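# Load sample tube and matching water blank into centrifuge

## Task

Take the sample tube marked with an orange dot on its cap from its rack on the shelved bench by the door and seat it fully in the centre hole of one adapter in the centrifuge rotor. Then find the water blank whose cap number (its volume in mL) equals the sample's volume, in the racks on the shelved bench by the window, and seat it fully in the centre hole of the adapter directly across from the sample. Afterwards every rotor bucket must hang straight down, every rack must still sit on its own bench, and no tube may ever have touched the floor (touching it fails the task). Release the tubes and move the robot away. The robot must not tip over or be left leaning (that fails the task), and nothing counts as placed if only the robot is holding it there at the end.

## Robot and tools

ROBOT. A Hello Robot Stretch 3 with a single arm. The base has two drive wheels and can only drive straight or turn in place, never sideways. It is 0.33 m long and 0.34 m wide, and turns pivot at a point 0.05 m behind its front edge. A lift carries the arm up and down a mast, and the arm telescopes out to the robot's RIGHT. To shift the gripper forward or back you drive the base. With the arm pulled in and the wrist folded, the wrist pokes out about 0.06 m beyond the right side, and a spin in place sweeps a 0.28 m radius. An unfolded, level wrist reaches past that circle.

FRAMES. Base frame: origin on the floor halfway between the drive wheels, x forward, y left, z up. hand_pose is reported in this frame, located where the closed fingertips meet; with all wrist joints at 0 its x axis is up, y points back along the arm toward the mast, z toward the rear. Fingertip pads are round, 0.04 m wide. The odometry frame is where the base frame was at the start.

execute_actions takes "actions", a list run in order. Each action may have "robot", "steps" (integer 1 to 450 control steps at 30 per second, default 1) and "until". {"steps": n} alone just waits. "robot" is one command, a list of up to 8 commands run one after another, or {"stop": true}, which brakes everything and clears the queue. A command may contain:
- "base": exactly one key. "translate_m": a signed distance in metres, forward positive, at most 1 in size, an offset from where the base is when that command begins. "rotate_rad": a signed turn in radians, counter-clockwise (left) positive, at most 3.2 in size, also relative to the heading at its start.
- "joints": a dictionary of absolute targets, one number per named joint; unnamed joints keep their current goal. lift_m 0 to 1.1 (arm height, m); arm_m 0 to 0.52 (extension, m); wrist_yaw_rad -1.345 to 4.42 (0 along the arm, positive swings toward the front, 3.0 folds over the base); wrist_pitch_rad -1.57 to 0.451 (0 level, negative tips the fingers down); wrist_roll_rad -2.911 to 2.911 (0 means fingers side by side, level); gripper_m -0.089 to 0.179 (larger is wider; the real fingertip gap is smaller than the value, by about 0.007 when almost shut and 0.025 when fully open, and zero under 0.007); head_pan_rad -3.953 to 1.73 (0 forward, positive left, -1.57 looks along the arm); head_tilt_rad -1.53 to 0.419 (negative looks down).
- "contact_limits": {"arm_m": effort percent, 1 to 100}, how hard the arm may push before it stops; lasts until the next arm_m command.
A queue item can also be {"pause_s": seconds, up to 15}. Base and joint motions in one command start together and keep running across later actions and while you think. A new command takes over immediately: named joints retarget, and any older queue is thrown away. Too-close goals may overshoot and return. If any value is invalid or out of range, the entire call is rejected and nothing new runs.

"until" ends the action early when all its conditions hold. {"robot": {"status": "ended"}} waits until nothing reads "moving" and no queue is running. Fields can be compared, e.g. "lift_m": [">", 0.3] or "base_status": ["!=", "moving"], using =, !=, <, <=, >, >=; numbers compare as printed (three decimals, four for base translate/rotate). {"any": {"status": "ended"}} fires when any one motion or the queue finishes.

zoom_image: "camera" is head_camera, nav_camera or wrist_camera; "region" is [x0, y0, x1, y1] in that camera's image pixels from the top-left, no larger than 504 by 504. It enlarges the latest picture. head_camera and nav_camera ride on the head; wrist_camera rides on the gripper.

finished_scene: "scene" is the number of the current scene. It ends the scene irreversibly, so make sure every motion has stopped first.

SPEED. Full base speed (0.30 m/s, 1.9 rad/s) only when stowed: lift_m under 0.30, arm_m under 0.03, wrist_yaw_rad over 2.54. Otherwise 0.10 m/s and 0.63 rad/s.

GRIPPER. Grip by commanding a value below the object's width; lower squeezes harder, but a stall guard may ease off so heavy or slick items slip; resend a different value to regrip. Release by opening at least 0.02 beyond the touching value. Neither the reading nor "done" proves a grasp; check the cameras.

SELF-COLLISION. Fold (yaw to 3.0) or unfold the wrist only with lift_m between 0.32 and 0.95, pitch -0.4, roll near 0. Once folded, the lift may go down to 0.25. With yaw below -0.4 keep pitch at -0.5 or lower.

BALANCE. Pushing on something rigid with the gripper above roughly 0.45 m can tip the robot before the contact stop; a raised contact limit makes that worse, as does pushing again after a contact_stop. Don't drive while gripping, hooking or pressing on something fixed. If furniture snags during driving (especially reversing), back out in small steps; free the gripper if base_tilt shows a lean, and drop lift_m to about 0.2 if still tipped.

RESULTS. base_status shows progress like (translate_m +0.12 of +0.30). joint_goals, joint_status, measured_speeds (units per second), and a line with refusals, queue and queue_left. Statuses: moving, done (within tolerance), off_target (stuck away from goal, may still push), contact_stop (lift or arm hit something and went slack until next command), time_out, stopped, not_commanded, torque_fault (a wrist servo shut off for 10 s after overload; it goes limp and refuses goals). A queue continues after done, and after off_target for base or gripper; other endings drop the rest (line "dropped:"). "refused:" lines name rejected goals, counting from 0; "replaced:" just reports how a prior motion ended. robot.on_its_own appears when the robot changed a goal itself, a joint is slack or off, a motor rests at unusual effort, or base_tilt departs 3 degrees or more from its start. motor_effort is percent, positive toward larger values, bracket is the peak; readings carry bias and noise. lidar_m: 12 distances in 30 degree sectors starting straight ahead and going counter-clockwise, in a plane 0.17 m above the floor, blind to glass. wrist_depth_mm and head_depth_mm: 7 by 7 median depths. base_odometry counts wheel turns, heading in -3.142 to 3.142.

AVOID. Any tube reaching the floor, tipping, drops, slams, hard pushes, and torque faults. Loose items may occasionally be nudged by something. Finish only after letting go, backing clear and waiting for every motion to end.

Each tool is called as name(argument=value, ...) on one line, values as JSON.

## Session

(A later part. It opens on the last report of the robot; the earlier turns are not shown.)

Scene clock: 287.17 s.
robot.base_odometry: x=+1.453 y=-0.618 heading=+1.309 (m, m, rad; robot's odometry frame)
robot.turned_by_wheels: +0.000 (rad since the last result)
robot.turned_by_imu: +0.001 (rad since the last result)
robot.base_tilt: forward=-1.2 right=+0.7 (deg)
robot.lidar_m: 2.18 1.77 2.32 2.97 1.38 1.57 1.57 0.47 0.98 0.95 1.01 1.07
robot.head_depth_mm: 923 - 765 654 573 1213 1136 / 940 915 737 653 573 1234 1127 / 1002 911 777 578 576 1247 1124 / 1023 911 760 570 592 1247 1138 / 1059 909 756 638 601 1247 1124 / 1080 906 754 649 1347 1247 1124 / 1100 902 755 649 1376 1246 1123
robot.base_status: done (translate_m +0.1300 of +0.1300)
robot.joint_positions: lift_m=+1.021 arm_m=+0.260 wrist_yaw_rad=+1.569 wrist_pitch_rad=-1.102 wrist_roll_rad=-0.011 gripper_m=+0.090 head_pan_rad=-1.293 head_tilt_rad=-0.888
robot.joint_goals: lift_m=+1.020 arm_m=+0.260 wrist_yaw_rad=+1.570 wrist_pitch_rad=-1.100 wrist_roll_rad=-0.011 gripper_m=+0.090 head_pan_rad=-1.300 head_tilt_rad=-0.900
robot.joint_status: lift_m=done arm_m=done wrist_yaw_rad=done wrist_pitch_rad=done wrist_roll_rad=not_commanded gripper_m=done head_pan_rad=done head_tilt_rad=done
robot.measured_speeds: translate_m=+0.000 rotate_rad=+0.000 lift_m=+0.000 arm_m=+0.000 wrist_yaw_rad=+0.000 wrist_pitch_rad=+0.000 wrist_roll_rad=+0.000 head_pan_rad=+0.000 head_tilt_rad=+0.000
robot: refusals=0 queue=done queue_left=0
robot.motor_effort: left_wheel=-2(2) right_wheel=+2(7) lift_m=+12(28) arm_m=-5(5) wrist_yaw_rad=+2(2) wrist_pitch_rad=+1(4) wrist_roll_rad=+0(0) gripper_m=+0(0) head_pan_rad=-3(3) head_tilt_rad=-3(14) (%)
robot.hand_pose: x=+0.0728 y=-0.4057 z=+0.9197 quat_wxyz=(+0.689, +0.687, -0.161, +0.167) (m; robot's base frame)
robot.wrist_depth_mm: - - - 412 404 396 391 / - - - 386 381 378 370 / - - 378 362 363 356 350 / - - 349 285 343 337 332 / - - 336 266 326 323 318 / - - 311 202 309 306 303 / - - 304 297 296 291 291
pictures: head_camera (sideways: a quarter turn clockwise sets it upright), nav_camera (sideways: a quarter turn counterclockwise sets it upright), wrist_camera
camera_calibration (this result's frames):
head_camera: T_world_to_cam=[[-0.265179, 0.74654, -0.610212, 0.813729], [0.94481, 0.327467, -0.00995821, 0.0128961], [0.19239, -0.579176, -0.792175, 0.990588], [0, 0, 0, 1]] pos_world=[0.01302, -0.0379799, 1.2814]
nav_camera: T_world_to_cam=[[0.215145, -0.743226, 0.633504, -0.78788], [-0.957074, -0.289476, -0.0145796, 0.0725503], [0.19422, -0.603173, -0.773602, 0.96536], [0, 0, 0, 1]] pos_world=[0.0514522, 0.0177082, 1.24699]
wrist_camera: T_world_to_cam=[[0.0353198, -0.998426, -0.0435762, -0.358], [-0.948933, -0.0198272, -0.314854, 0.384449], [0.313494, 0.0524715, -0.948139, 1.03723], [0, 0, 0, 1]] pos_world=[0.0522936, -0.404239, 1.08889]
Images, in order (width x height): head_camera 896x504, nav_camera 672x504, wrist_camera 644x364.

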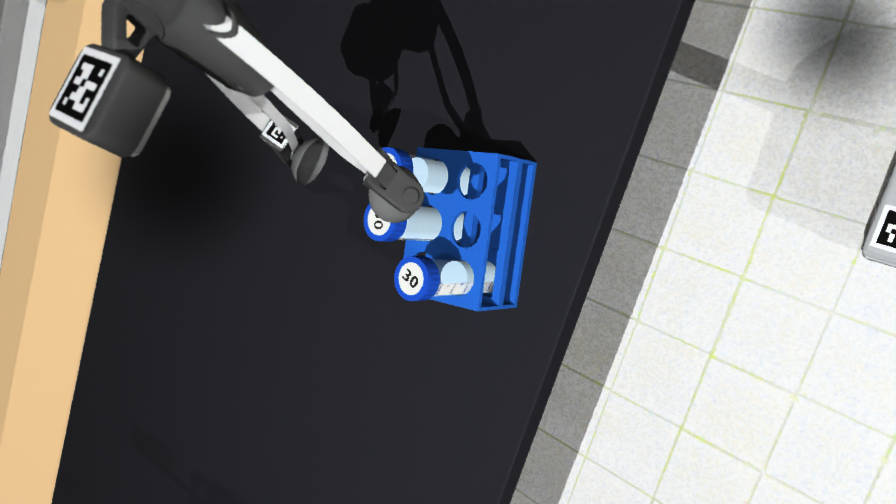

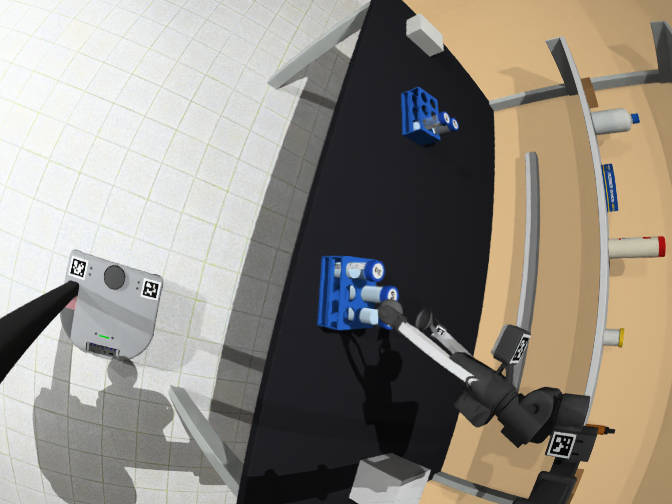

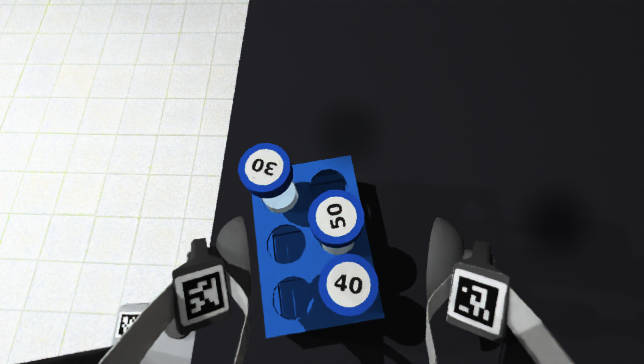

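execute_actions(actions=[{"robot":[{"base":{"translate_m":0.025},"joints":{"gripper_m":0.065}},{"joints":{"lift_m":0.96}}],"steps":450,"until":{"robot":{"status":"ended"}}}])

Scene clock: 295.90 s.
robot.base_odometry: x=+1.460 y=-0.594 heading=+1.309 (m, m, rad; robot's odometry frame)
robot.turned_by_wheels: +0.000 (rad since the last result)
robot.turned_by_imu: +0.001 (rad since the last result)
robot.base_tilt: forward=-1.3 right=+0.6 (deg)
robot.lidar_m: 2.16 1.76 2.28 2.96 1.39 1.57 1.60 0.48 0.98 0.96 1.01 1.05
robot.head_depth_mm: 938 943 730 656 573 1214 1131 / 968 970 802 629 572 1236 1132 / 1007 913 763 568 573 1256 1131 / 1028 910 760 577 592 1250 1132 / 1055 907 757 651 1332 1245 1126 / 1078 905 754 648 1355 1244 1123 / 1102 905 753 649 1376 1243 1121
robot.base_status: done (translate_m +0.0250 of +0.0250)
robot.joint_positions: lift_m=+0.961 arm_m=+0.260 wrist_yaw_rad=+1.569 wrist_pitch_rad=-1.102 wrist_roll_rad=-0.011 gripper_m=+0.065 head_pan_rad=-1.293 head_tilt_rad=-0.888
robot.joint_goals: lift_m=+0.960 arm_m=+0.260 wrist_yaw_rad=+1.570 wrist_pitch_rad=-1.100 wrist_roll_rad=-0.011 gripper_m=+0.065 head_pan_rad=-1.300 head_tilt_rad=-0.900
robot.joint_status: lift_m=done arm_m=done wrist_yaw_rad=done wrist_pitch_rad=done wrist_roll_rad=not_commanded gripper_m=done head_pan_rad=done head_tilt_rad=done
robot.measured_speeds: translate_m=+0.000 rotate_rad=+0.000 lift_m=+0.000 arm_m=+0.000 wrist_yaw_rad=+0.000 wrist_pitch_rad=+0.000 wrist_roll_rad=+0.000 head_pan_rad=+0.000 head_tilt_rad=+0.000
robot: refusals=0 queue=done queue_left=0
robot.motor_effort: left_wheel=-1(3) right_wheel=+2(7) lift_m=+12(16) arm_m=-5(6) wrist_yaw_rad=+1(1) wrist_pitch_rad=+1(1) wrist_roll_rad=+0(0) gripper_m=+0(78) head_pan_rad=-3(4) head_tilt_rad=-4(3) (%)
robot.hand_pose: x=+0.0728 y=-0.4057 z=+0.8597 quat_wxyz=(+0.689, +0.687, -0.161, +0.167) (m; robot's base frame)
robot.wrist_depth_mm: - - 350 334 331 326 319 / - - 324 318 311 306 302 / - - 305 300 296 289 287 / - - 160 225 280 276 272 / - - 272 149 268 263 259 / - - - 198 249 251 249 / 986 - 245 136 238 239 236
pictures: head_camera (sideways: a quarter turn clockwise sets it upright), nav_camera (sideways: a quarter turn counterclockwise sets it upright), wrist_camera
camera_calibration (this result's frames):
head_camera: T_world_to_cam=[[-0.265179, 0.74654, -0.610211, 0.813728], [0.94481, 0.327466, -0.00995815, 0.012896], [0.19239, -0.579175, -0.792176, 0.990589], [0, 0, 0, 1]] pos_world=[0.01302, -0.0379799, 1.2814]
nav_camera: T_world_to_cam=[[0.215146, -0.743227, 0.633503, -0.787879], [-0.957074, -0.289476, -0.0145796, 0.0725503], [0.19422, -0.603173, -0.773603, 0.965361], [0, 0, 0, 1]] pos_world=[0.0514522, 0.0177082, 1.24699]
wrist_camera: T_world_to_cam=[[0.0353147, -0.998426, -0.0435806, -0.360609], [-0.94897, -0.019827, -0.314744, 0.365434], [0.313384, 0.0524717, -0.948176, 0.980379], [0, 0, 0, 1]] pos_world=[0.0522854, -0.404238, 1.02887]
Images, in order (width x height): head_camera 896x504, nav_camera 672x504, wrist_camera 644x364.

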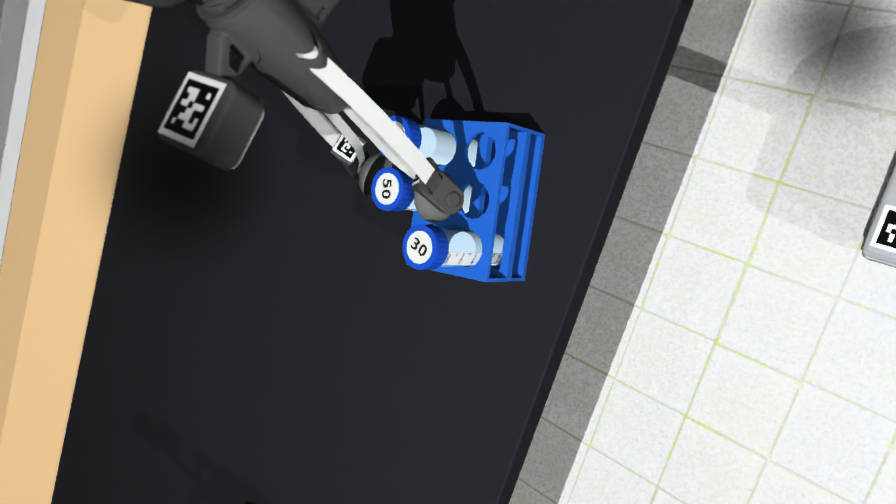

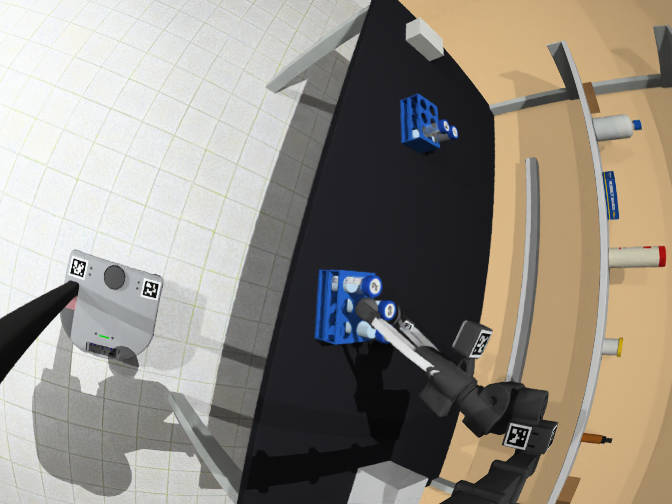

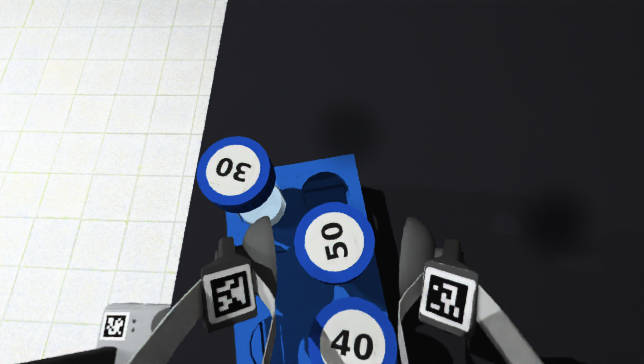

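execute_actions(actions=[{"robot":[{"joints":{"lift_m":0.95}},{"joints":{"gripper_m":0.015}},{"pause_s":0.5},{"joints":{"lift_m":0.98}}],"steps":450,"until":{"robot":{"status":"ended"}}}])

Scene clock: 302.90 s.
robot.base_odometry: x=+1.460 y=-0.594 heading=+1.309 (m, m, rad; robot's odometry frame)
robot.turned_by_wheels: +0.000 (rad since the last result)
robot.turned_by_imu: +0.001 (rad since the last result)
robot.base_tilt: forward=-1.2 right=+0.6 (deg)
robot.lidar_m: 2.16 1.75 2.28 2.97 1.39 1.58 1.60 0.49 0.98 0.96 1.01 1.05
robot.head_depth_mm: 937 974 736 656 573 1213 1131 / 972 842 779 628 572 1233 1127 / 1007 909 761 578 571 1245 1129 / 1030 907 759 577 591 1249 1130 / 1056 908 757 651 1328 1252 1124 / 1079 908 755 649 1349 1242 1124 / 1098 901 754 648 1375 1245 1117
robot.base_status: done (translate_m +0.0250 of +0.0250)
robot.joint_positions: lift_m=+0.979 arm_m=+0.260 wrist_yaw_rad=+1.569 wrist_pitch_rad=-1.104 wrist_roll_rad=-0.011 gripper_m=+0.015 head_pan_rad=-1.293 head_tilt_rad=-0.888
robot.joint_goals: lift_m=+0.980 arm_m=+0.260 wrist_yaw_rad=+1.570 wrist_pitch_rad=-1.100 wrist_roll_rad=-0.011 gripper_m=+0.015 head_pan_rad=-1.300 head_tilt_rad=-0.900
robot.joint_status: lift_m=done arm_m=done wrist_yaw_rad=done wrist_pitch_rad=done wrist_roll_rad=not_commanded gripper_m=done head_pan_rad=done head_tilt_rad=done
robot.measured_speeds: translate_m=+0.000 rotate_rad=+0.000 lift_m=+0.000 arm_m=+0.000 wrist_yaw_rad=+0.000 wrist_pitch_rad=+0.000 wrist_roll_rad=+0.000 head_pan_rad=+0.000 head_tilt_rad=+0.000
robot: refusals=0 queue=done queue_left=0
robot.motor_effort: left_wheel=-2(1) right_wheel=+2(3) lift_m=+32(30) arm_m=-5(6) wrist_yaw_rad=+1(1) wrist_pitch_rad=+1(1) wrist_roll_rad=+0(0) gripper_m=-8(83) head_pan_rad=-3(3) head_tilt_rad=-3(4) (%)
robot.hand_pose: x=+0.0724 y=-0.4057 z=+0.8785 quat_wxyz=(+0.689, +0.687, -0.160, +0.166) (m; robot's base frame)
robot.wrist_depth_mm: - - - 359 351 345 342 / - - 352 340 332 328 323 / - - 327 320 316 309 306 / - - 179 243 300 295 290 / - - 290 136 285 282 276 / - - 283 214 - 270 263 / - - 263 154 256 255 253
pictures: head_camera (sideways: a quarter turn clockwise sets it upright), nav_camera (sideways: a quarter turn counterclockwise sets it upright), wrist_camera
camera_calibration (this result's frames):
head_camera: T_world_to_cam=[[-0.265179, 0.746541, -0.61021, 0.813726], [0.94481, 0.327467, -0.00995805, 0.0128959], [0.192389, -0.579173, -0.792177, 0.99059], [0, 0, 0, 1]] pos_world=[0.01302, -0.0379798, 1.2814]
nav_camera: T_world_to_cam=[[0.215146, -0.743228, 0.633501, -0.787877], [-0.957074, -0.289476, -0.0145797, 0.0725504], [0.19422, -0.603171, -0.773604, 0.965363], [0, 0, 0, 1]] pos_world=[0.0514522, 0.0177083, 1.24699]
wrist_camera: T_world_to_cam=[[0.0352365, -0.998425, -0.0436469, -0.359712], [-0.949532, -0.019826, -0.313043, 0.369472], [0.311685, 0.0524747, -0.948735, 0.998897], [0, 0, 0, 1]] pos_world=[0.0521592, -0.404237, 1.04765]
Images, in order (width x height): head_camera 896x504, nav_camera 672x504, wrist_camera 644x364.

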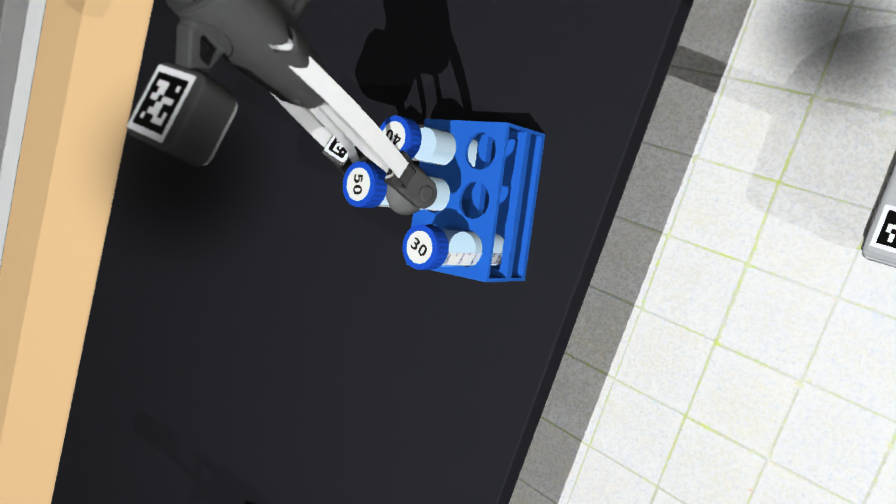

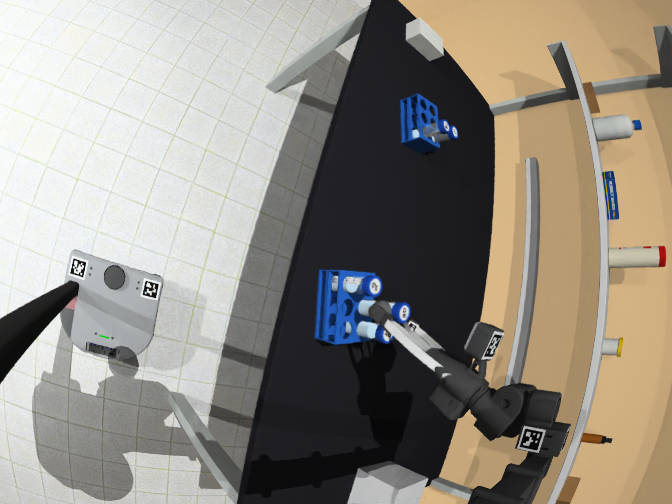

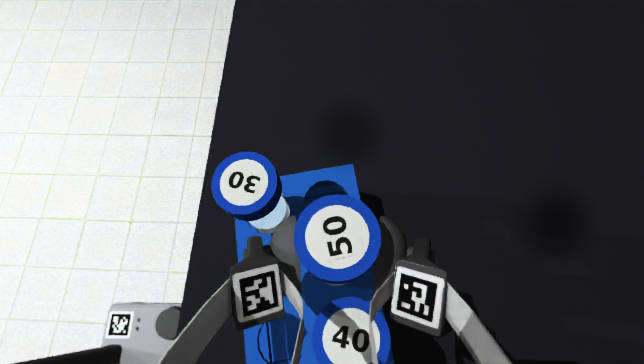

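execute_actions(actions=[{"robot":{"joints":{"lift_m":1.1,"head_tilt_rad":-0.7}},"steps":450,"until":{"robot":{"status":"ended"}}}])

Scene clock: 306.77 s.
robot.base_odometry: x=+1.460 y=-0.594 heading=+1.309 (m, m, rad; robot's odometry frame)
robot.turned_by_wheels: +0.000 (rad since the last result)
robot.turned_by_imu: +0.001 (rad since the last result)
robot.base_tilt: forward=-1.4 right=+0.5 (deg)
robot.lidar_m: 2.16 1.75 2.28 2.96 1.39 1.57 1.60 0.49 0.98 0.96 1.01 1.06
robot.head_depth_mm: 880 929 962 793 656 560 517 / 901 1043 1071 789 641 558 1149 / 946 1059 993 724 587 557 1164 / 980 1100 988 783 564 559 1183 / 1016 1142 982 782 648 580 1179 / 1041 1170 978 780 648 1270 1177 / 1082 1195 977 775 648 1316 1177
robot.base_status: done (translate_m +0.0250 of +0.0250)
robot.joint_positions: lift_m=+1.098 arm_m=+0.260 wrist_yaw_rad=+1.569 wrist_pitch_rad=-1.105 wrist_roll_rad=-0.011 gripper_m=+0.015 head_pan_rad=-1.293 head_tilt_rad=-0.705
robot.joint_goals: lift_m=+1.100 arm_m=+0.260 wrist_yaw_rad=+1.570 wrist_pitch_rad=-1.100 wrist_roll_rad=-0.011 gripper_m=+0.015 head_pan_rad=-1.300 head_tilt_rad=-0.700
robot.joint_status: lift_m=done arm_m=done wrist_yaw_rad=done wrist_pitch_rad=done wrist_roll_rad=not_commanded gripper_m=done head_pan_rad=done head_tilt_rad=done
robot.measured_speeds: translate_m=+0.000 rotate_rad=+0.000 lift_m=+0.000 arm_m=+0.000 wrist_yaw_rad=+0.000 wrist_pitch_rad=+0.000 wrist_roll_rad=+0.000 head_pan_rad=+0.000 head_tilt_rad=+0.000
robot: refusals=0 queue=done queue_left=0
robot.motor_effort: left_wheel=-1(1) right_wheel=+2(2) lift_m=+31(33) arm_m=-5(5) wrist_yaw_rad=+1(1) wrist_pitch_rad=+1(1) wrist_roll_rad=+0(0) gripper_m=-8(8) head_pan_rad=-3(2) head_tilt_rad=+2(13) (%)
robot.hand_pose: x=+0.0722 y=-0.4057 z=+0.9970 quat_wxyz=(+0.689, +0.687, -0.160, +0.166) (m; robot's base frame)
robot.wrist_depth_mm: - - - 506 503 492 485 / - - - 481 475 460 458 / - - - 450 445 441 433 / - - - 428 422 417 408 / - - - 136 404 398 392 / - - - 268 - 380 373 / - - 375 320 364 363 359
pictures: head_camera (sideways: a quarter turn clockwise sets it upright), nav_camera (sideways: a quarter turn counterclockwise sets it upright), wrist_camera
camera_calibration (this result's frames):
head_camera: T_world_to_cam=[[-0.231021, 0.626682, -0.744244, 0.988177], [0.945567, 0.324812, -0.0200091, 0.0259802], [0.2292, -0.708355, -0.667608, 0.828365], [0, 0, 0, 1]] pos_world=[0.013862, -0.0409351, 1.28899]
nav_camera: T_world_to_cam=[[0.179901, -0.619554, 0.76406, -0.957802], [-0.95642, -0.291773, -0.0113972, 0.0684063], [0.229993, -0.728712, -0.645044, 0.797943], [0, 0, 0, 1]] pos_world=[0.0542132, 0.00801962, 1.24731]
wrist_camera: T_world_to_cam=[[0.0352153, -0.998425, -0.043665, -0.354514], [-0.949685, -0.0198259, -0.312577, 0.406017], [0.311219, 0.0524755, -0.948888, 1.11159], [0, 0, 0, 1]] pos_world=[0.0521245, -0.404237, 1.16621]
Images, in order (width x height): head_camera 896x504, nav_camera 672x504, wrist_camera 644x364.

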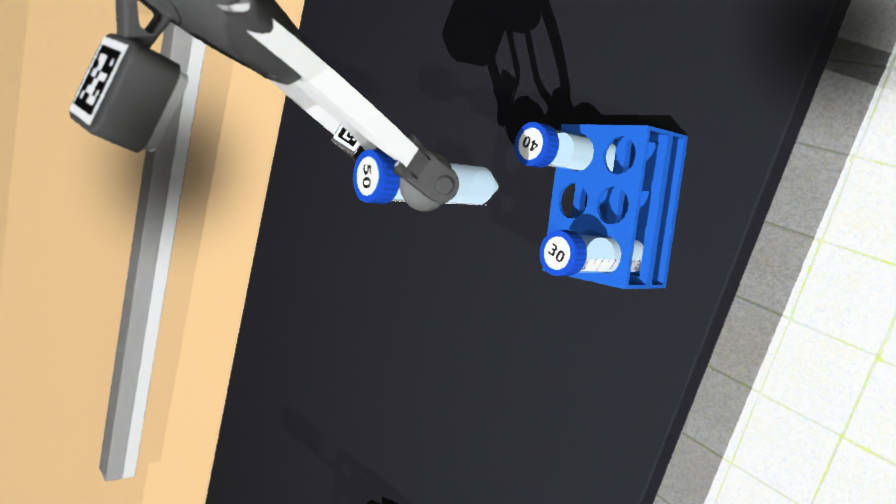

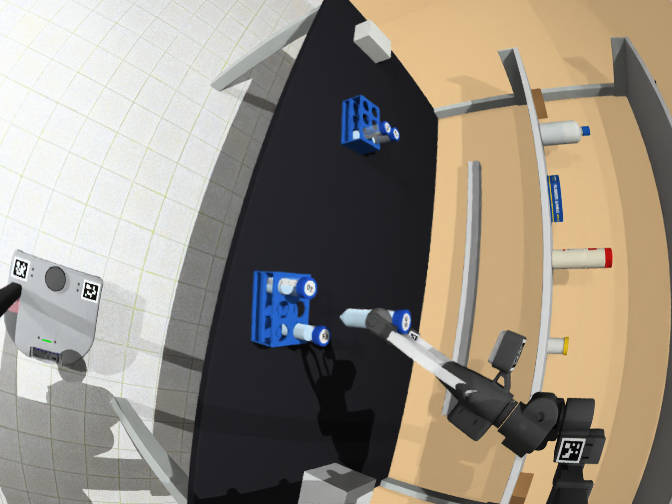

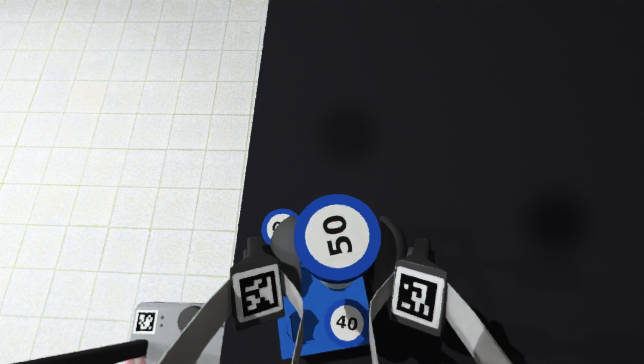

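execute_actions(actions=[{"robot":[{"joints":{"arm_m":0.0}},{"base":{"rotate_rad":-1.234}},{"base":{"translate_m":-0.75}},{"base":{"translate_m":-0.733}},{"base":{"rotate_rad":-0.337},"joints":{"head_pan_rad":-1.57,"head_tilt_rad":-0.7,"wrist_yaw_rad":0.0}},{"joints":{"arm_m":0.4}}],"steps":450,"until":{"robot":{"status":"ended"}}},{"steps":450,"until":{"robot":{"status":"ended"}}}])

Scene clock: 346.70 s.
robot.base_odometry: x=-0.019 y=-0.705 heading=-0.262 (m, m, rad; robot's odometry frame)
robot.turned_by_wheels: -1.571 (rad since the last result)
robot.turned_by_imu: -1.575 (rad since the last result)
robot.base_tilt: forward=-1.2 right=+0.7 (deg)
robot.lidar_m: 1.70 2.29 2.15 2.09 2.19 1.90 1.56 0.47 0.36 0.35 0.36 1.56
robot.head_depth_mm: 771 868 918 817 600 602 758 / 777 879 945 807 595 611 773 / - 872 944 787 598 615 794 / 789 892 935 808 595 622 816 / 798 904 899 808 598 635 834 / 927 1046 1192 735 605 646 855 / 937 1059 1217 1422 1494 758 883
robot.base_status: done (rotate_rad -0.3369 of -0.3370)
robot.joint_positions: lift_m=+1.098 arm_m=+0.400 wrist_yaw_rad=+0.000 wrist_pitch_rad=-1.105 wrist_roll_rad=-0.011 gripper_m=+0.015 head_pan_rad=-1.563 head_tilt_rad=-0.704
robot.joint_goals: lift_m=+1.100 arm_m=+0.400 wrist_yaw_rad=+0.000 wrist_pitch_rad=-1.100 wrist_roll_rad=-0.011 gripper_m=+0.015 head_pan_rad=-1.570 head_tilt_rad=-0.700
robot.joint_status: lift_m=done arm_m=done wrist_yaw_rad=done wrist_pitch_rad=done wrist_roll_rad=not_commanded gripper_m=done head_pan_rad=done head_tilt_rad=done
robot.measured_speeds: translate_m=+0.000 rotate_rad=+0.000 lift_m=+0.000 arm_m=+0.000 wrist_yaw_rad=+0.000 wrist_pitch_rad=+0.000 wrist_roll_rad=+0.000 head_pan_rad=+0.000 head_tilt_rad=+0.000
robot: refusals=0 queue=done queue_left=0
robot.motor_effort: left_wheel=+2(5) right_wheel=-2(8) lift_m=+31(31) arm_m=+4(4) wrist_yaw_rad=+0(3) wrist_pitch_rad=+2(2) wrist_roll_rad=+0(0) gripper_m=-7(8) head_pan_rad=-4(20) head_tilt_rad=+1(2) (%)
robot.hand_pose: x=-0.0216 y=-0.6381 z=+0.9970 quat_wxyz=(+0.605, +0.373, -0.598, -0.370) (m; robot's base frame)
robot.wrist_depth_mm: 636 597 434 429 416 410 405 / 784 761 429 427 425 409 404 / - - 410 478 478 420 388 / - - 413 426 439 433 367 / - - 433 136 414 408 381 / - - 397 395 - 394 389 / - 343 444 387 383 361 376
pictures: head_camera (sideways: a quarter turn clockwise sets it upright), nav_camera (sideways: a quarter turn counterclockwise sets it upright), wrist_camera
camera_calibration (this result's frames):
head_camera: T_world_to_cam=[[-0.0554976, 0.665235, -0.744569, 0.98753], [0.997947, 0.0608299, -0.0200351, 0.0256946], [0.031964, -0.744152, -0.667245, 0.829096], [0, 0, 0, 1]] pos_world=[0.00266251, -0.0415288, 1.28901]
nav_camera: T_world_to_cam=[[0.00813061, -0.64472, 0.764375, -0.957165], [-0.999594, -0.0261077, -0.0113882, 0.0686579], [0.0272983, -0.763973, -0.644671, 0.798694], [0, 0, 0, 1]] pos_world=[0.0546094, -0.0051305, 1.24731]
wrist_camera: T_world_to_cam=[[-0.998366, -0.0368255, -0.0436892, 0.00803503], [-0.0213778, 0.949815, -0.31208, 0.950546], [0.0529892, -0.310636, -0.949051, 0.915832], [0, 0, 0, 1]] pos_world=[-0.0201867, -0.618057, 1.16617]
Images, in order (width x height): head_camera 896x504, nav_camera 672x504, wrist_camera 644x364.

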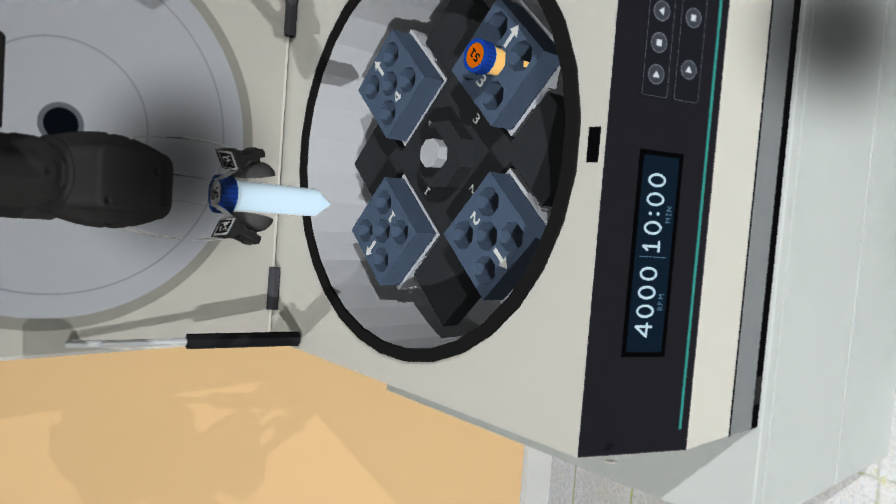

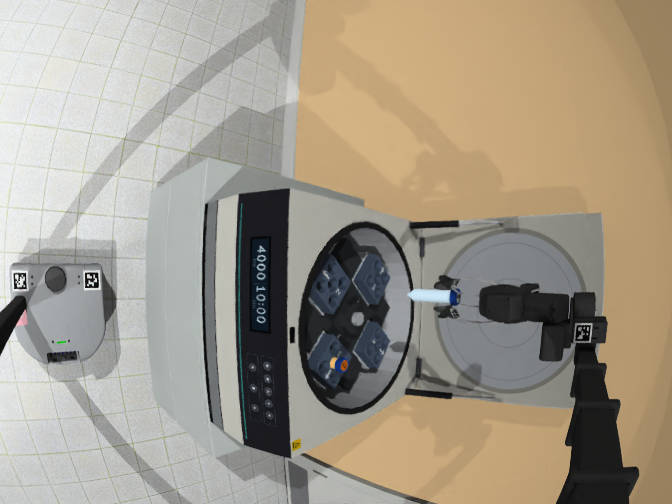

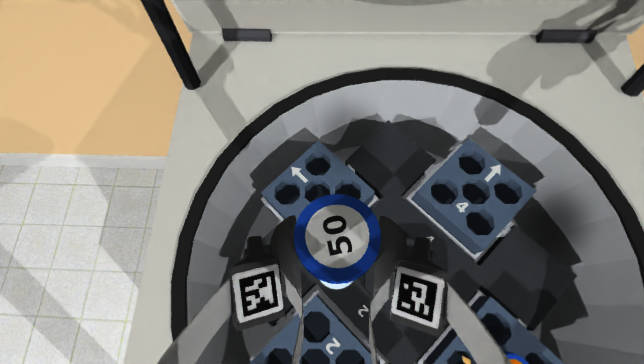

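execute_actions(actions=[{"robot":[{"base":{"translate_m":0.026},"joints":{"arm_m":0.487,"head_tilt_rad":-0.75}},{"joints":{"lift_m":0.97}}],"steps":450,"until":{"robot":{"status":"ended"}}}])

zoom_image(camera="head_camera", region=[200,100,500,350])

Scene clock: 355.47 s.
robot.base_odometry: x=+0.006 y=-0.712 heading=-0.262 (m, m, rad; robot's odometry frame)
robot.turned_by_wheels: +0.000 (rad since the last result)
robot.turned_by_imu: +0.001 (rad since the last result)
robot.base_tilt: forward=-1.1 right=+0.7 (deg)
robot.lidar_m: 1.67 2.28 2.15 2.08 2.19 1.73 1.59 0.48 0.36 0.35 0.36 1.56
robot.head_depth_mm: - 904 901 744 591 632 843 / - 896 936 775 594 645 864 / - 936 879 761 596 657 887 / 801 912 906 758 603 670 915 / 834 955 877 685 603 685 945 / 938 1069 1227 995 613 730 969 / 946 1076 1243 1472 1494 774 1120
robot.base_status: done (translate_m +0.0260 of +0.0260)
robot.joint_positions: lift_m=+0.971 arm_m=+0.487 wrist_yaw_rad=+0.000 wrist_pitch_rad=-1.105 wrist_roll_rad=-0.011 gripper_m=+0.015 head_pan_rad=-1.563 head_tilt_rad=-0.740
robot.joint_goals: lift_m=+0.970 arm_m=+0.487 wrist_yaw_rad=+0.000 wrist_pitch_rad=-1.100 wrist_roll_rad=-0.011 gripper_m=+0.015 head_pan_rad=-1.570 head_tilt_rad=-0.750
robot.joint_status: lift_m=done arm_m=done wrist_yaw_rad=done wrist_pitch_rad=done wrist_roll_rad=not_commanded gripper_m=done head_pan_rad=done head_tilt_rad=done
robot.measured_speeds: translate_m=+0.000 rotate_rad=+0.000 lift_m=+0.000 arm_m=+0.000 wrist_yaw_rad=+0.000 wrist_pitch_rad=+0.000 wrist_roll_rad=+0.000 head_pan_rad=+0.000 head_tilt_rad=+0.000
robot: refusals=0 queue=done queue_left=0
robot.motor_effort: left_wheel=+2(5) right_wheel=-2(6) lift_m=+12(31) arm_m=+4(4) wrist_yaw_rad=+0(0) wrist_pitch_rad=+1(2) wrist_roll_rad=+0(0) gripper_m=-8(7) head_pan_rad=-3(3) head_tilt_rad=-3(8) (%)
robot.hand_pose: x=-0.0216 y=-0.7251 z=+0.8694 quat_wxyz=(+0.605, +0.373, -0.598, -0.370) (m; robot's base frame)
robot.wrist_depth_mm: 507 296 289 288 283 279 273 / 636 283 277 273 273 268 260 / 849 269 261 289 330 326 279 / - 253 256 342 309 307 297 / - 239 290 136 290 286 263 / - 230 301 252 - 274 249 / 995 221 272 270 262 262 255
pictures: head_camera (sideways: a quarter turn clockwise sets it upright), nav_camera (sideways: a quarter turn counterclockwise sets it upright), wrist_camera
camera_calibration (this result's frames):
head_camera: T_world_to_cam=[[-0.055695, 0.691589, -0.720141, 0.955695], [0.997942, 0.0615113, -0.0181073, 0.023184], [0.031774, -0.719668, -0.693591, 0.863365], [0, 0, 0, 1]] pos_world=[0.00265857, -0.0410377, 1.28748]
nav_camera: T_world_to_cam=[[0.00833359, -0.6718, 0.740686, -0.92629], [-0.999598, -0.0256812, -0.0120461, 0.0695139], [0.0271143, -0.740287, -0.671744, 0.83391], [0, 0, 0, 1]] pos_world=[0.0545944, -0.00316296, 1.2471]
wrist_camera: T_world_to_cam=[[-0.998366, -0.0368237, -0.043691, -0.000736754], [-0.0213781, 0.94983, -0.312035, 0.993343], [0.0529893, -0.310591, -0.949066, 0.767833], [0, 0, 0, 1]] pos_world=[-0.0201867, -0.705052, 1.03865]
Images, in order (width x height): head_camera 896x504, nav_camera 672x504, wrist_camera 644x364.

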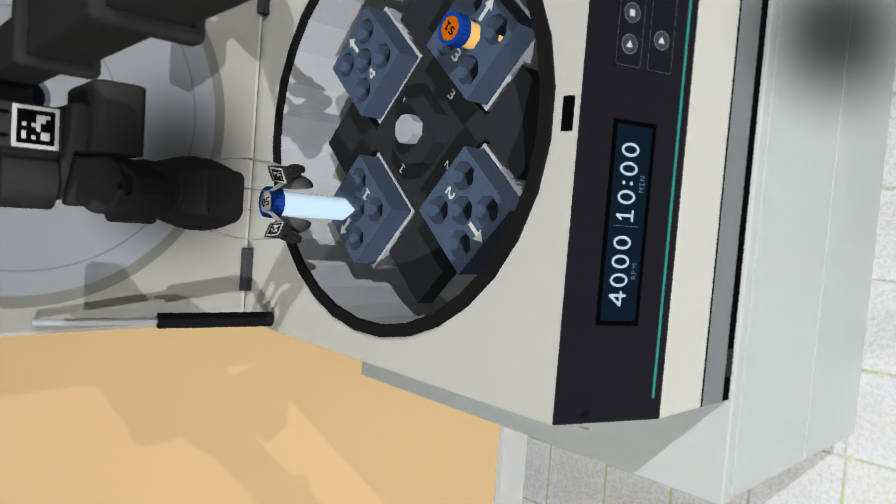

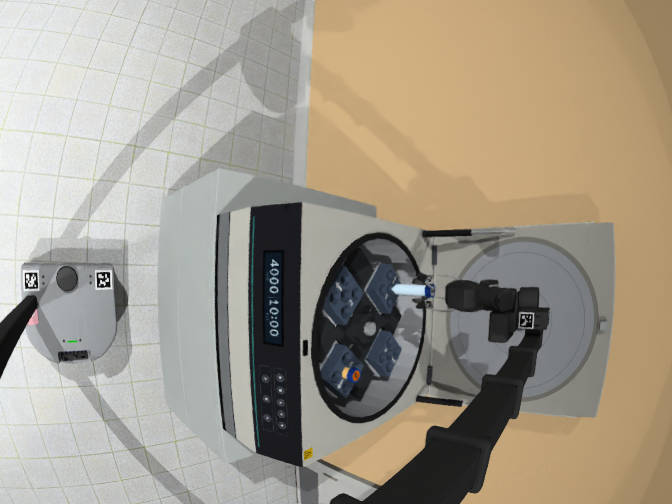

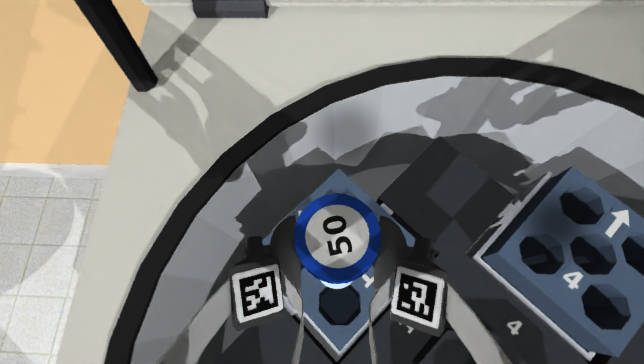

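Region (200, 100, 500, 350) of head_camera's 896x504 image, scaled by 1.680, with more detail than that image has.

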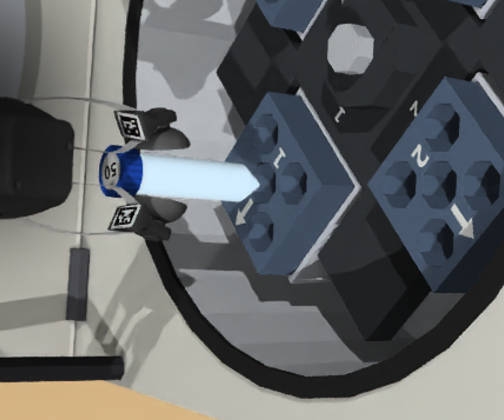

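execute_actions(actions=[{"robot":[{"joints":{"arm_m":0.502}},{"joints":{"lift_m":0.935}}],"steps":450,"until":{"robot":{"status":"ended"}}}])

zoom_image(camera="head_camera", region=[200,100,500,350])

Scene clock: 363.17 s.
robot.base_odometry: x=+0.006 y=-0.712 heading=-0.262 (m, m, rad; robot's odometry frame)
robot.turned_by_wheels: +0.000 (rad since the last result)
robot.turned_by_imu: +0.001 (rad since the last result)
robot.base_tilt: forward=-1.4 right=+0.7 (deg)
robot.lidar_m: 1.67 2.29 2.14 2.09 2.19 1.73 1.58 0.48 0.36 0.35 0.37 1.56
robot.head_depth_mm: 754 - 901 737 591 632 844 / - 915 931 775 593 644 864 / 764 - 882 761 596 658 888 / 799 913 906 758 602 671 914 / 834 955 874 685 605 687 943 / 939 1063 1223 989 613 731 971 / 948 1075 1236 1472 1497 773 1118
robot.base_status: done (translate_m +0.0260 of +0.0260)
robot.joint_positions: lift_m=+0.936 arm_m=+0.502 wrist_yaw_rad=+0.000 wrist_pitch_rad=-1.105 wrist_roll_rad=-0.011 gripper_m=+0.015 head_pan_rad=-1.563 head_tilt_rad=-0.740
robot.joint_goals: lift_m=+0.935 arm_m=+0.502 wrist_yaw_rad=+0.000 wrist_pitch_rad=-1.100 wrist_roll_rad=-0.011 gripper_m=+0.015 head_pan_rad=-1.570 head_tilt_rad=-0.750
robot.joint_status: lift_m=done arm_m=done wrist_yaw_rad=done wrist_pitch_rad=done wrist_roll_rad=not_commanded gripper_m=done head_pan_rad=done head_tilt_rad=done
robot.measured_speeds: translate_m=+0.000 rotate_rad=+0.000 lift_m=+0.000 arm_m=+0.000 wrist_yaw_rad=+0.000 wrist_pitch_rad=+0.000 wrist_roll_rad=+0.000 head_pan_rad=+0.000 head_tilt_rad=+0.000
robot: refusals=0 queue=done queue_left=0
robot.motor_effort: left_wheel=+2(1) right_wheel=-2(2) lift_m=+12(11) arm_m=+4(4) wrist_yaw_rad=+0(0) wrist_pitch_rad=+2(2) wrist_roll_rad=+0(0) gripper_m=-7(8) head_pan_rad=-4(3) head_tilt_rad=-3(3) (%)
robot.hand_pose: x=-0.0216 y=-0.7401 z=+0.8344 quat_wxyz=(+0.605, +0.373, -0.598, -0.370) (m; robot's base frame)
robot.wrist_depth_mm: 468 253 249 245 242 238 233 / 602 237 235 234 238 243 223 / 803 226 222 261 301 300 260 / - 213 234 318 272 271 264 / - 204 276 136 257 256 227 / 198 199 284 219 - 240 221 / 188 208 281 241 232 232 221
pictures: head_camera (sideways: a quarter turn clockwise sets it upright), nav_camera (sideways: a quarter turn counterclockwise sets it upright), wrist_camera
camera_calibration (this result's frames):
head_camera: T_world_to_cam=[[-0.055695, 0.691589, -0.720141, 0.955695], [0.997942, 0.0615113, -0.0181073, 0.0231839], [0.031774, -0.719667, -0.693591, 0.863365], [0, 0, 0, 1]] pos_world=[0.00265857, -0.0410377, 1.28748]
nav_camera: T_world_to_cam=[[0.00833359, -0.6718, 0.740686, -0.92629], [-0.999598, -0.0256812, -0.0120461, 0.0695139], [0.0271143, -0.740287, -0.671744, 0.833911], [0, 0, 0, 1]] pos_world=[0.0545944, -0.00316295, 1.2471]
wrist_camera: T_world_to_cam=[[-0.998366, -0.0368224, -0.0436917, -0.00281649], [-0.0213779, 0.949837, -0.312013, 0.996654], [0.0529891, -0.310569, -0.949073, 0.729984], [0, 0, 0, 1]] pos_world=[-0.0201867, -0.720053, 1.00365]
Images, in order (width x height): head_camera 896x504, nav_camera 672x504, wrist_camera 644x364.

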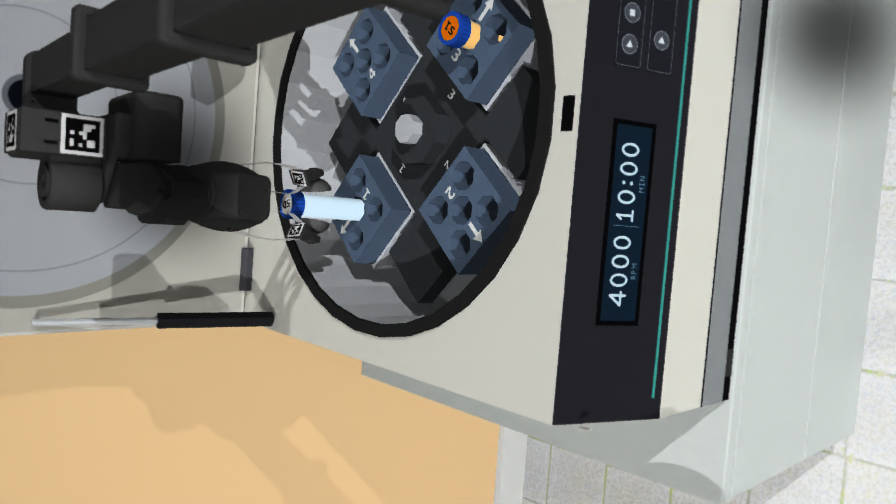

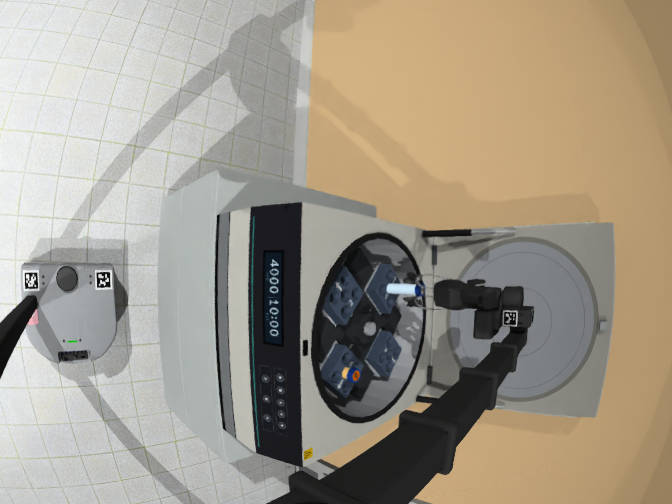

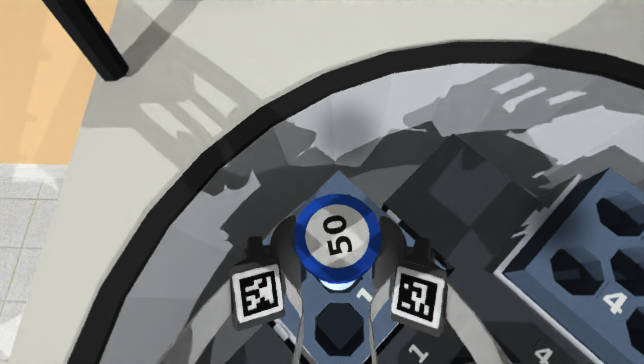

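Region (200, 100, 500, 350) of head_camera's 896x504 image, scaled by 1.680, with more detail than that image has.

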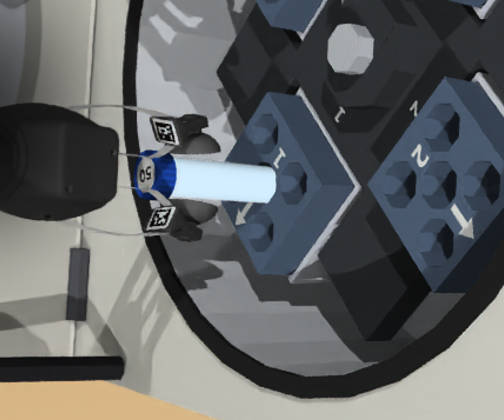

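execute_actions(actions=[{"robot":[{"joints":{"lift_m":0.912}},{"joints":{"gripper_m":0.06}},{"pause_s":0.7},{"joints":{"lift_m":0.96}},{"joints":{"gripper_m":0.0}}],"steps":450,"until":{"robot":{"status":"ended"}}}])

Scene clock: 371.57 s.
robot.base_odometry: x=+0.006 y=-0.712 heading=-0.262 (m, m, rad; robot's odometry frame)
robot.turned_by_wheels: +0.000 (rad since the last result)
robot.turned_by_imu: +0.001 (rad since the last result)
robot.base_tilt: forward=-1.3 right=+0.8 (deg)
robot.lidar_m: 1.67 2.29 2.14 2.08 2.19 1.73 1.59 0.47 0.36 0.35 0.36 1.56
robot.head_depth_mm: - 923 898 744 592 632 843 / - 897 933 774 594 643 865 / - 934 936 761 595 657 887 / 799 912 907 757 602 672 914 / 832 954 874 686 605 686 944 / 940 1066 1230 993 615 731 974 / 946 1070 1239 1464 1497 774 1120
robot.base_status: done (translate_m +0.0260 of +0.0260)
robot.joint_positions: lift_m=+0.959 arm_m=+0.502 wrist_yaw_rad=+0.000 wrist_pitch_rad=-1.105 wrist_roll_rad=-0.011 gripper_m=+0.000 head_pan_rad=-1.563 head_tilt_rad=-0.740
robot.joint_goals: lift_m=+0.960 arm_m=+0.502 wrist_yaw_rad=+0.000 wrist_pitch_rad=-1.100 wrist_roll_rad=-0.011 gripper_m=+0.000 head_pan_rad=-1.570 head_tilt_rad=-0.750
robot.joint_status: lift_m=done arm_m=done wrist_yaw_rad=done wrist_pitch_rad=done wrist_roll_rad=not_commanded gripper_m=done head_pan_rad=done head_tilt_rad=done
robot.measured_speeds: translate_m=+0.000 rotate_rad=+0.000 lift_m=+0.000 arm_m=+0.000 wrist_yaw_rad=+0.000 wrist_pitch_rad=+0.000 wrist_roll_rad=+0.000 head_pan_rad=+0.000 head_tilt_rad=+0.000
robot: refusals=0 queue=done queue_left=0
robot.motor_effort: left_wheel=+2(2) right_wheel=-1(2) lift_m=+31(31) arm_m=+4(5) wrist_yaw_rad=+0(0) wrist_pitch_rad=+1(2) wrist_roll_rad=+0(0) gripper_m=-2(81) head_pan_rad=-3(3) head_tilt_rad=-3(3) (%)
robot.hand_pose: x=-0.0216 y=-0.7401 z=+0.8584 quat_wxyz=(+0.605, +0.373, -0.598, -0.370) (m; robot's base frame)
robot.wrist_depth_mm: 469 281 274 273 267 263 259 / 607 264 266 259 258 253 247 / 804 256 250 260 310 298 262 / - 240 242 341 299 348 289 / - 228 285 291 279 278 248 / - 219 308 - 266 262 242 / 972 212 293 256 254 255 234
pictures: head_camera (sideways: a quarter turn clockwise sets it upright), nav_camera (sideways: a quarter turn counterclockwise sets it upright), wrist_camera
camera_calibration (this result's frames):
head_camera: T_world_to_cam=[[-0.055695, 0.691589, -0.720141, 0.955695], [0.997942, 0.0615113, -0.0181073, 0.0231839], [0.031774, -0.719668, -0.693591, 0.863365], [0, 0, 0, 1]] pos_world=[0.00265857, -0.0410377, 1.28748]
nav_camera: T_world_to_cam=[[0.00833359, -0.6718, 0.740686, -0.92629], [-0.999598, -0.0256812, -0.0120461, 0.0695139], [0.0271143, -0.740287, -0.671744, 0.83391], [0, 0, 0, 1]] pos_world=[0.0545944, -0.00316295, 1.2471]
wrist_camera: T_world_to_cam=[[-0.998366, -0.036819, -0.0436936, -0.00176638], [-0.0213766, 0.949852, -0.311968, 1.00408], [0.0529888, -0.310524, -0.949087, 0.752748], [0, 0, 0, 1]] pos_world=[-0.0201868, -0.72005, 1.02759]
Images, in order (width x height): head_camera 896x504, nav_camera 672x504, wrist_camera 644x364.

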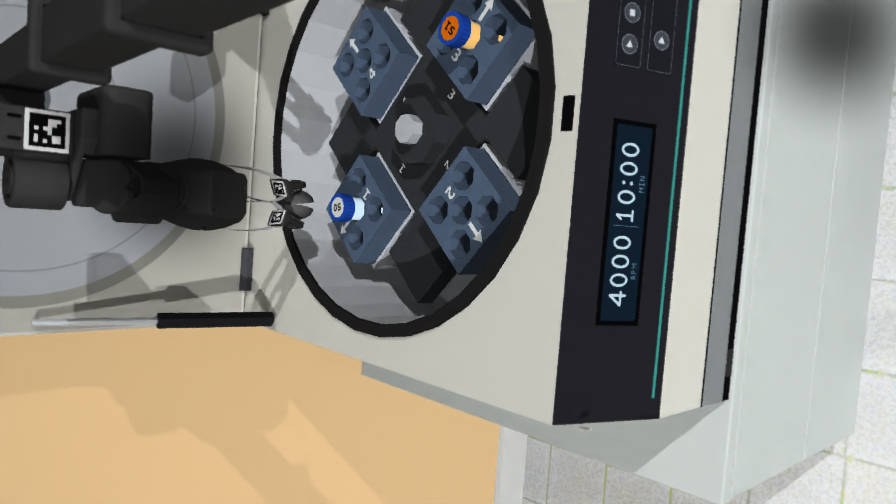

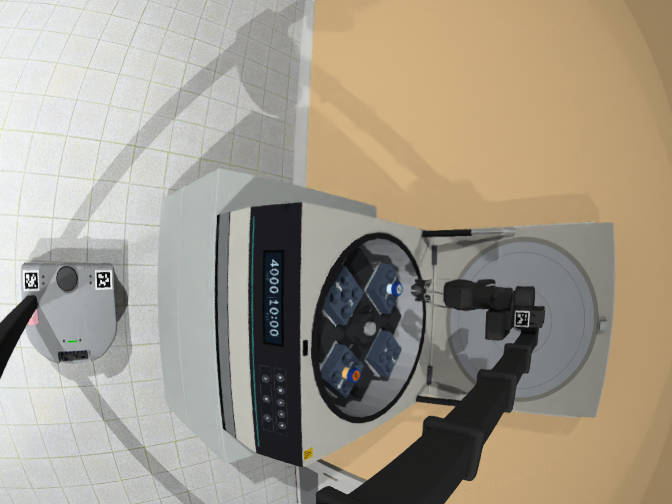

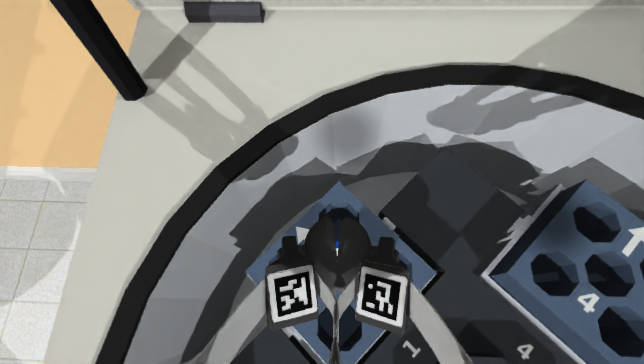

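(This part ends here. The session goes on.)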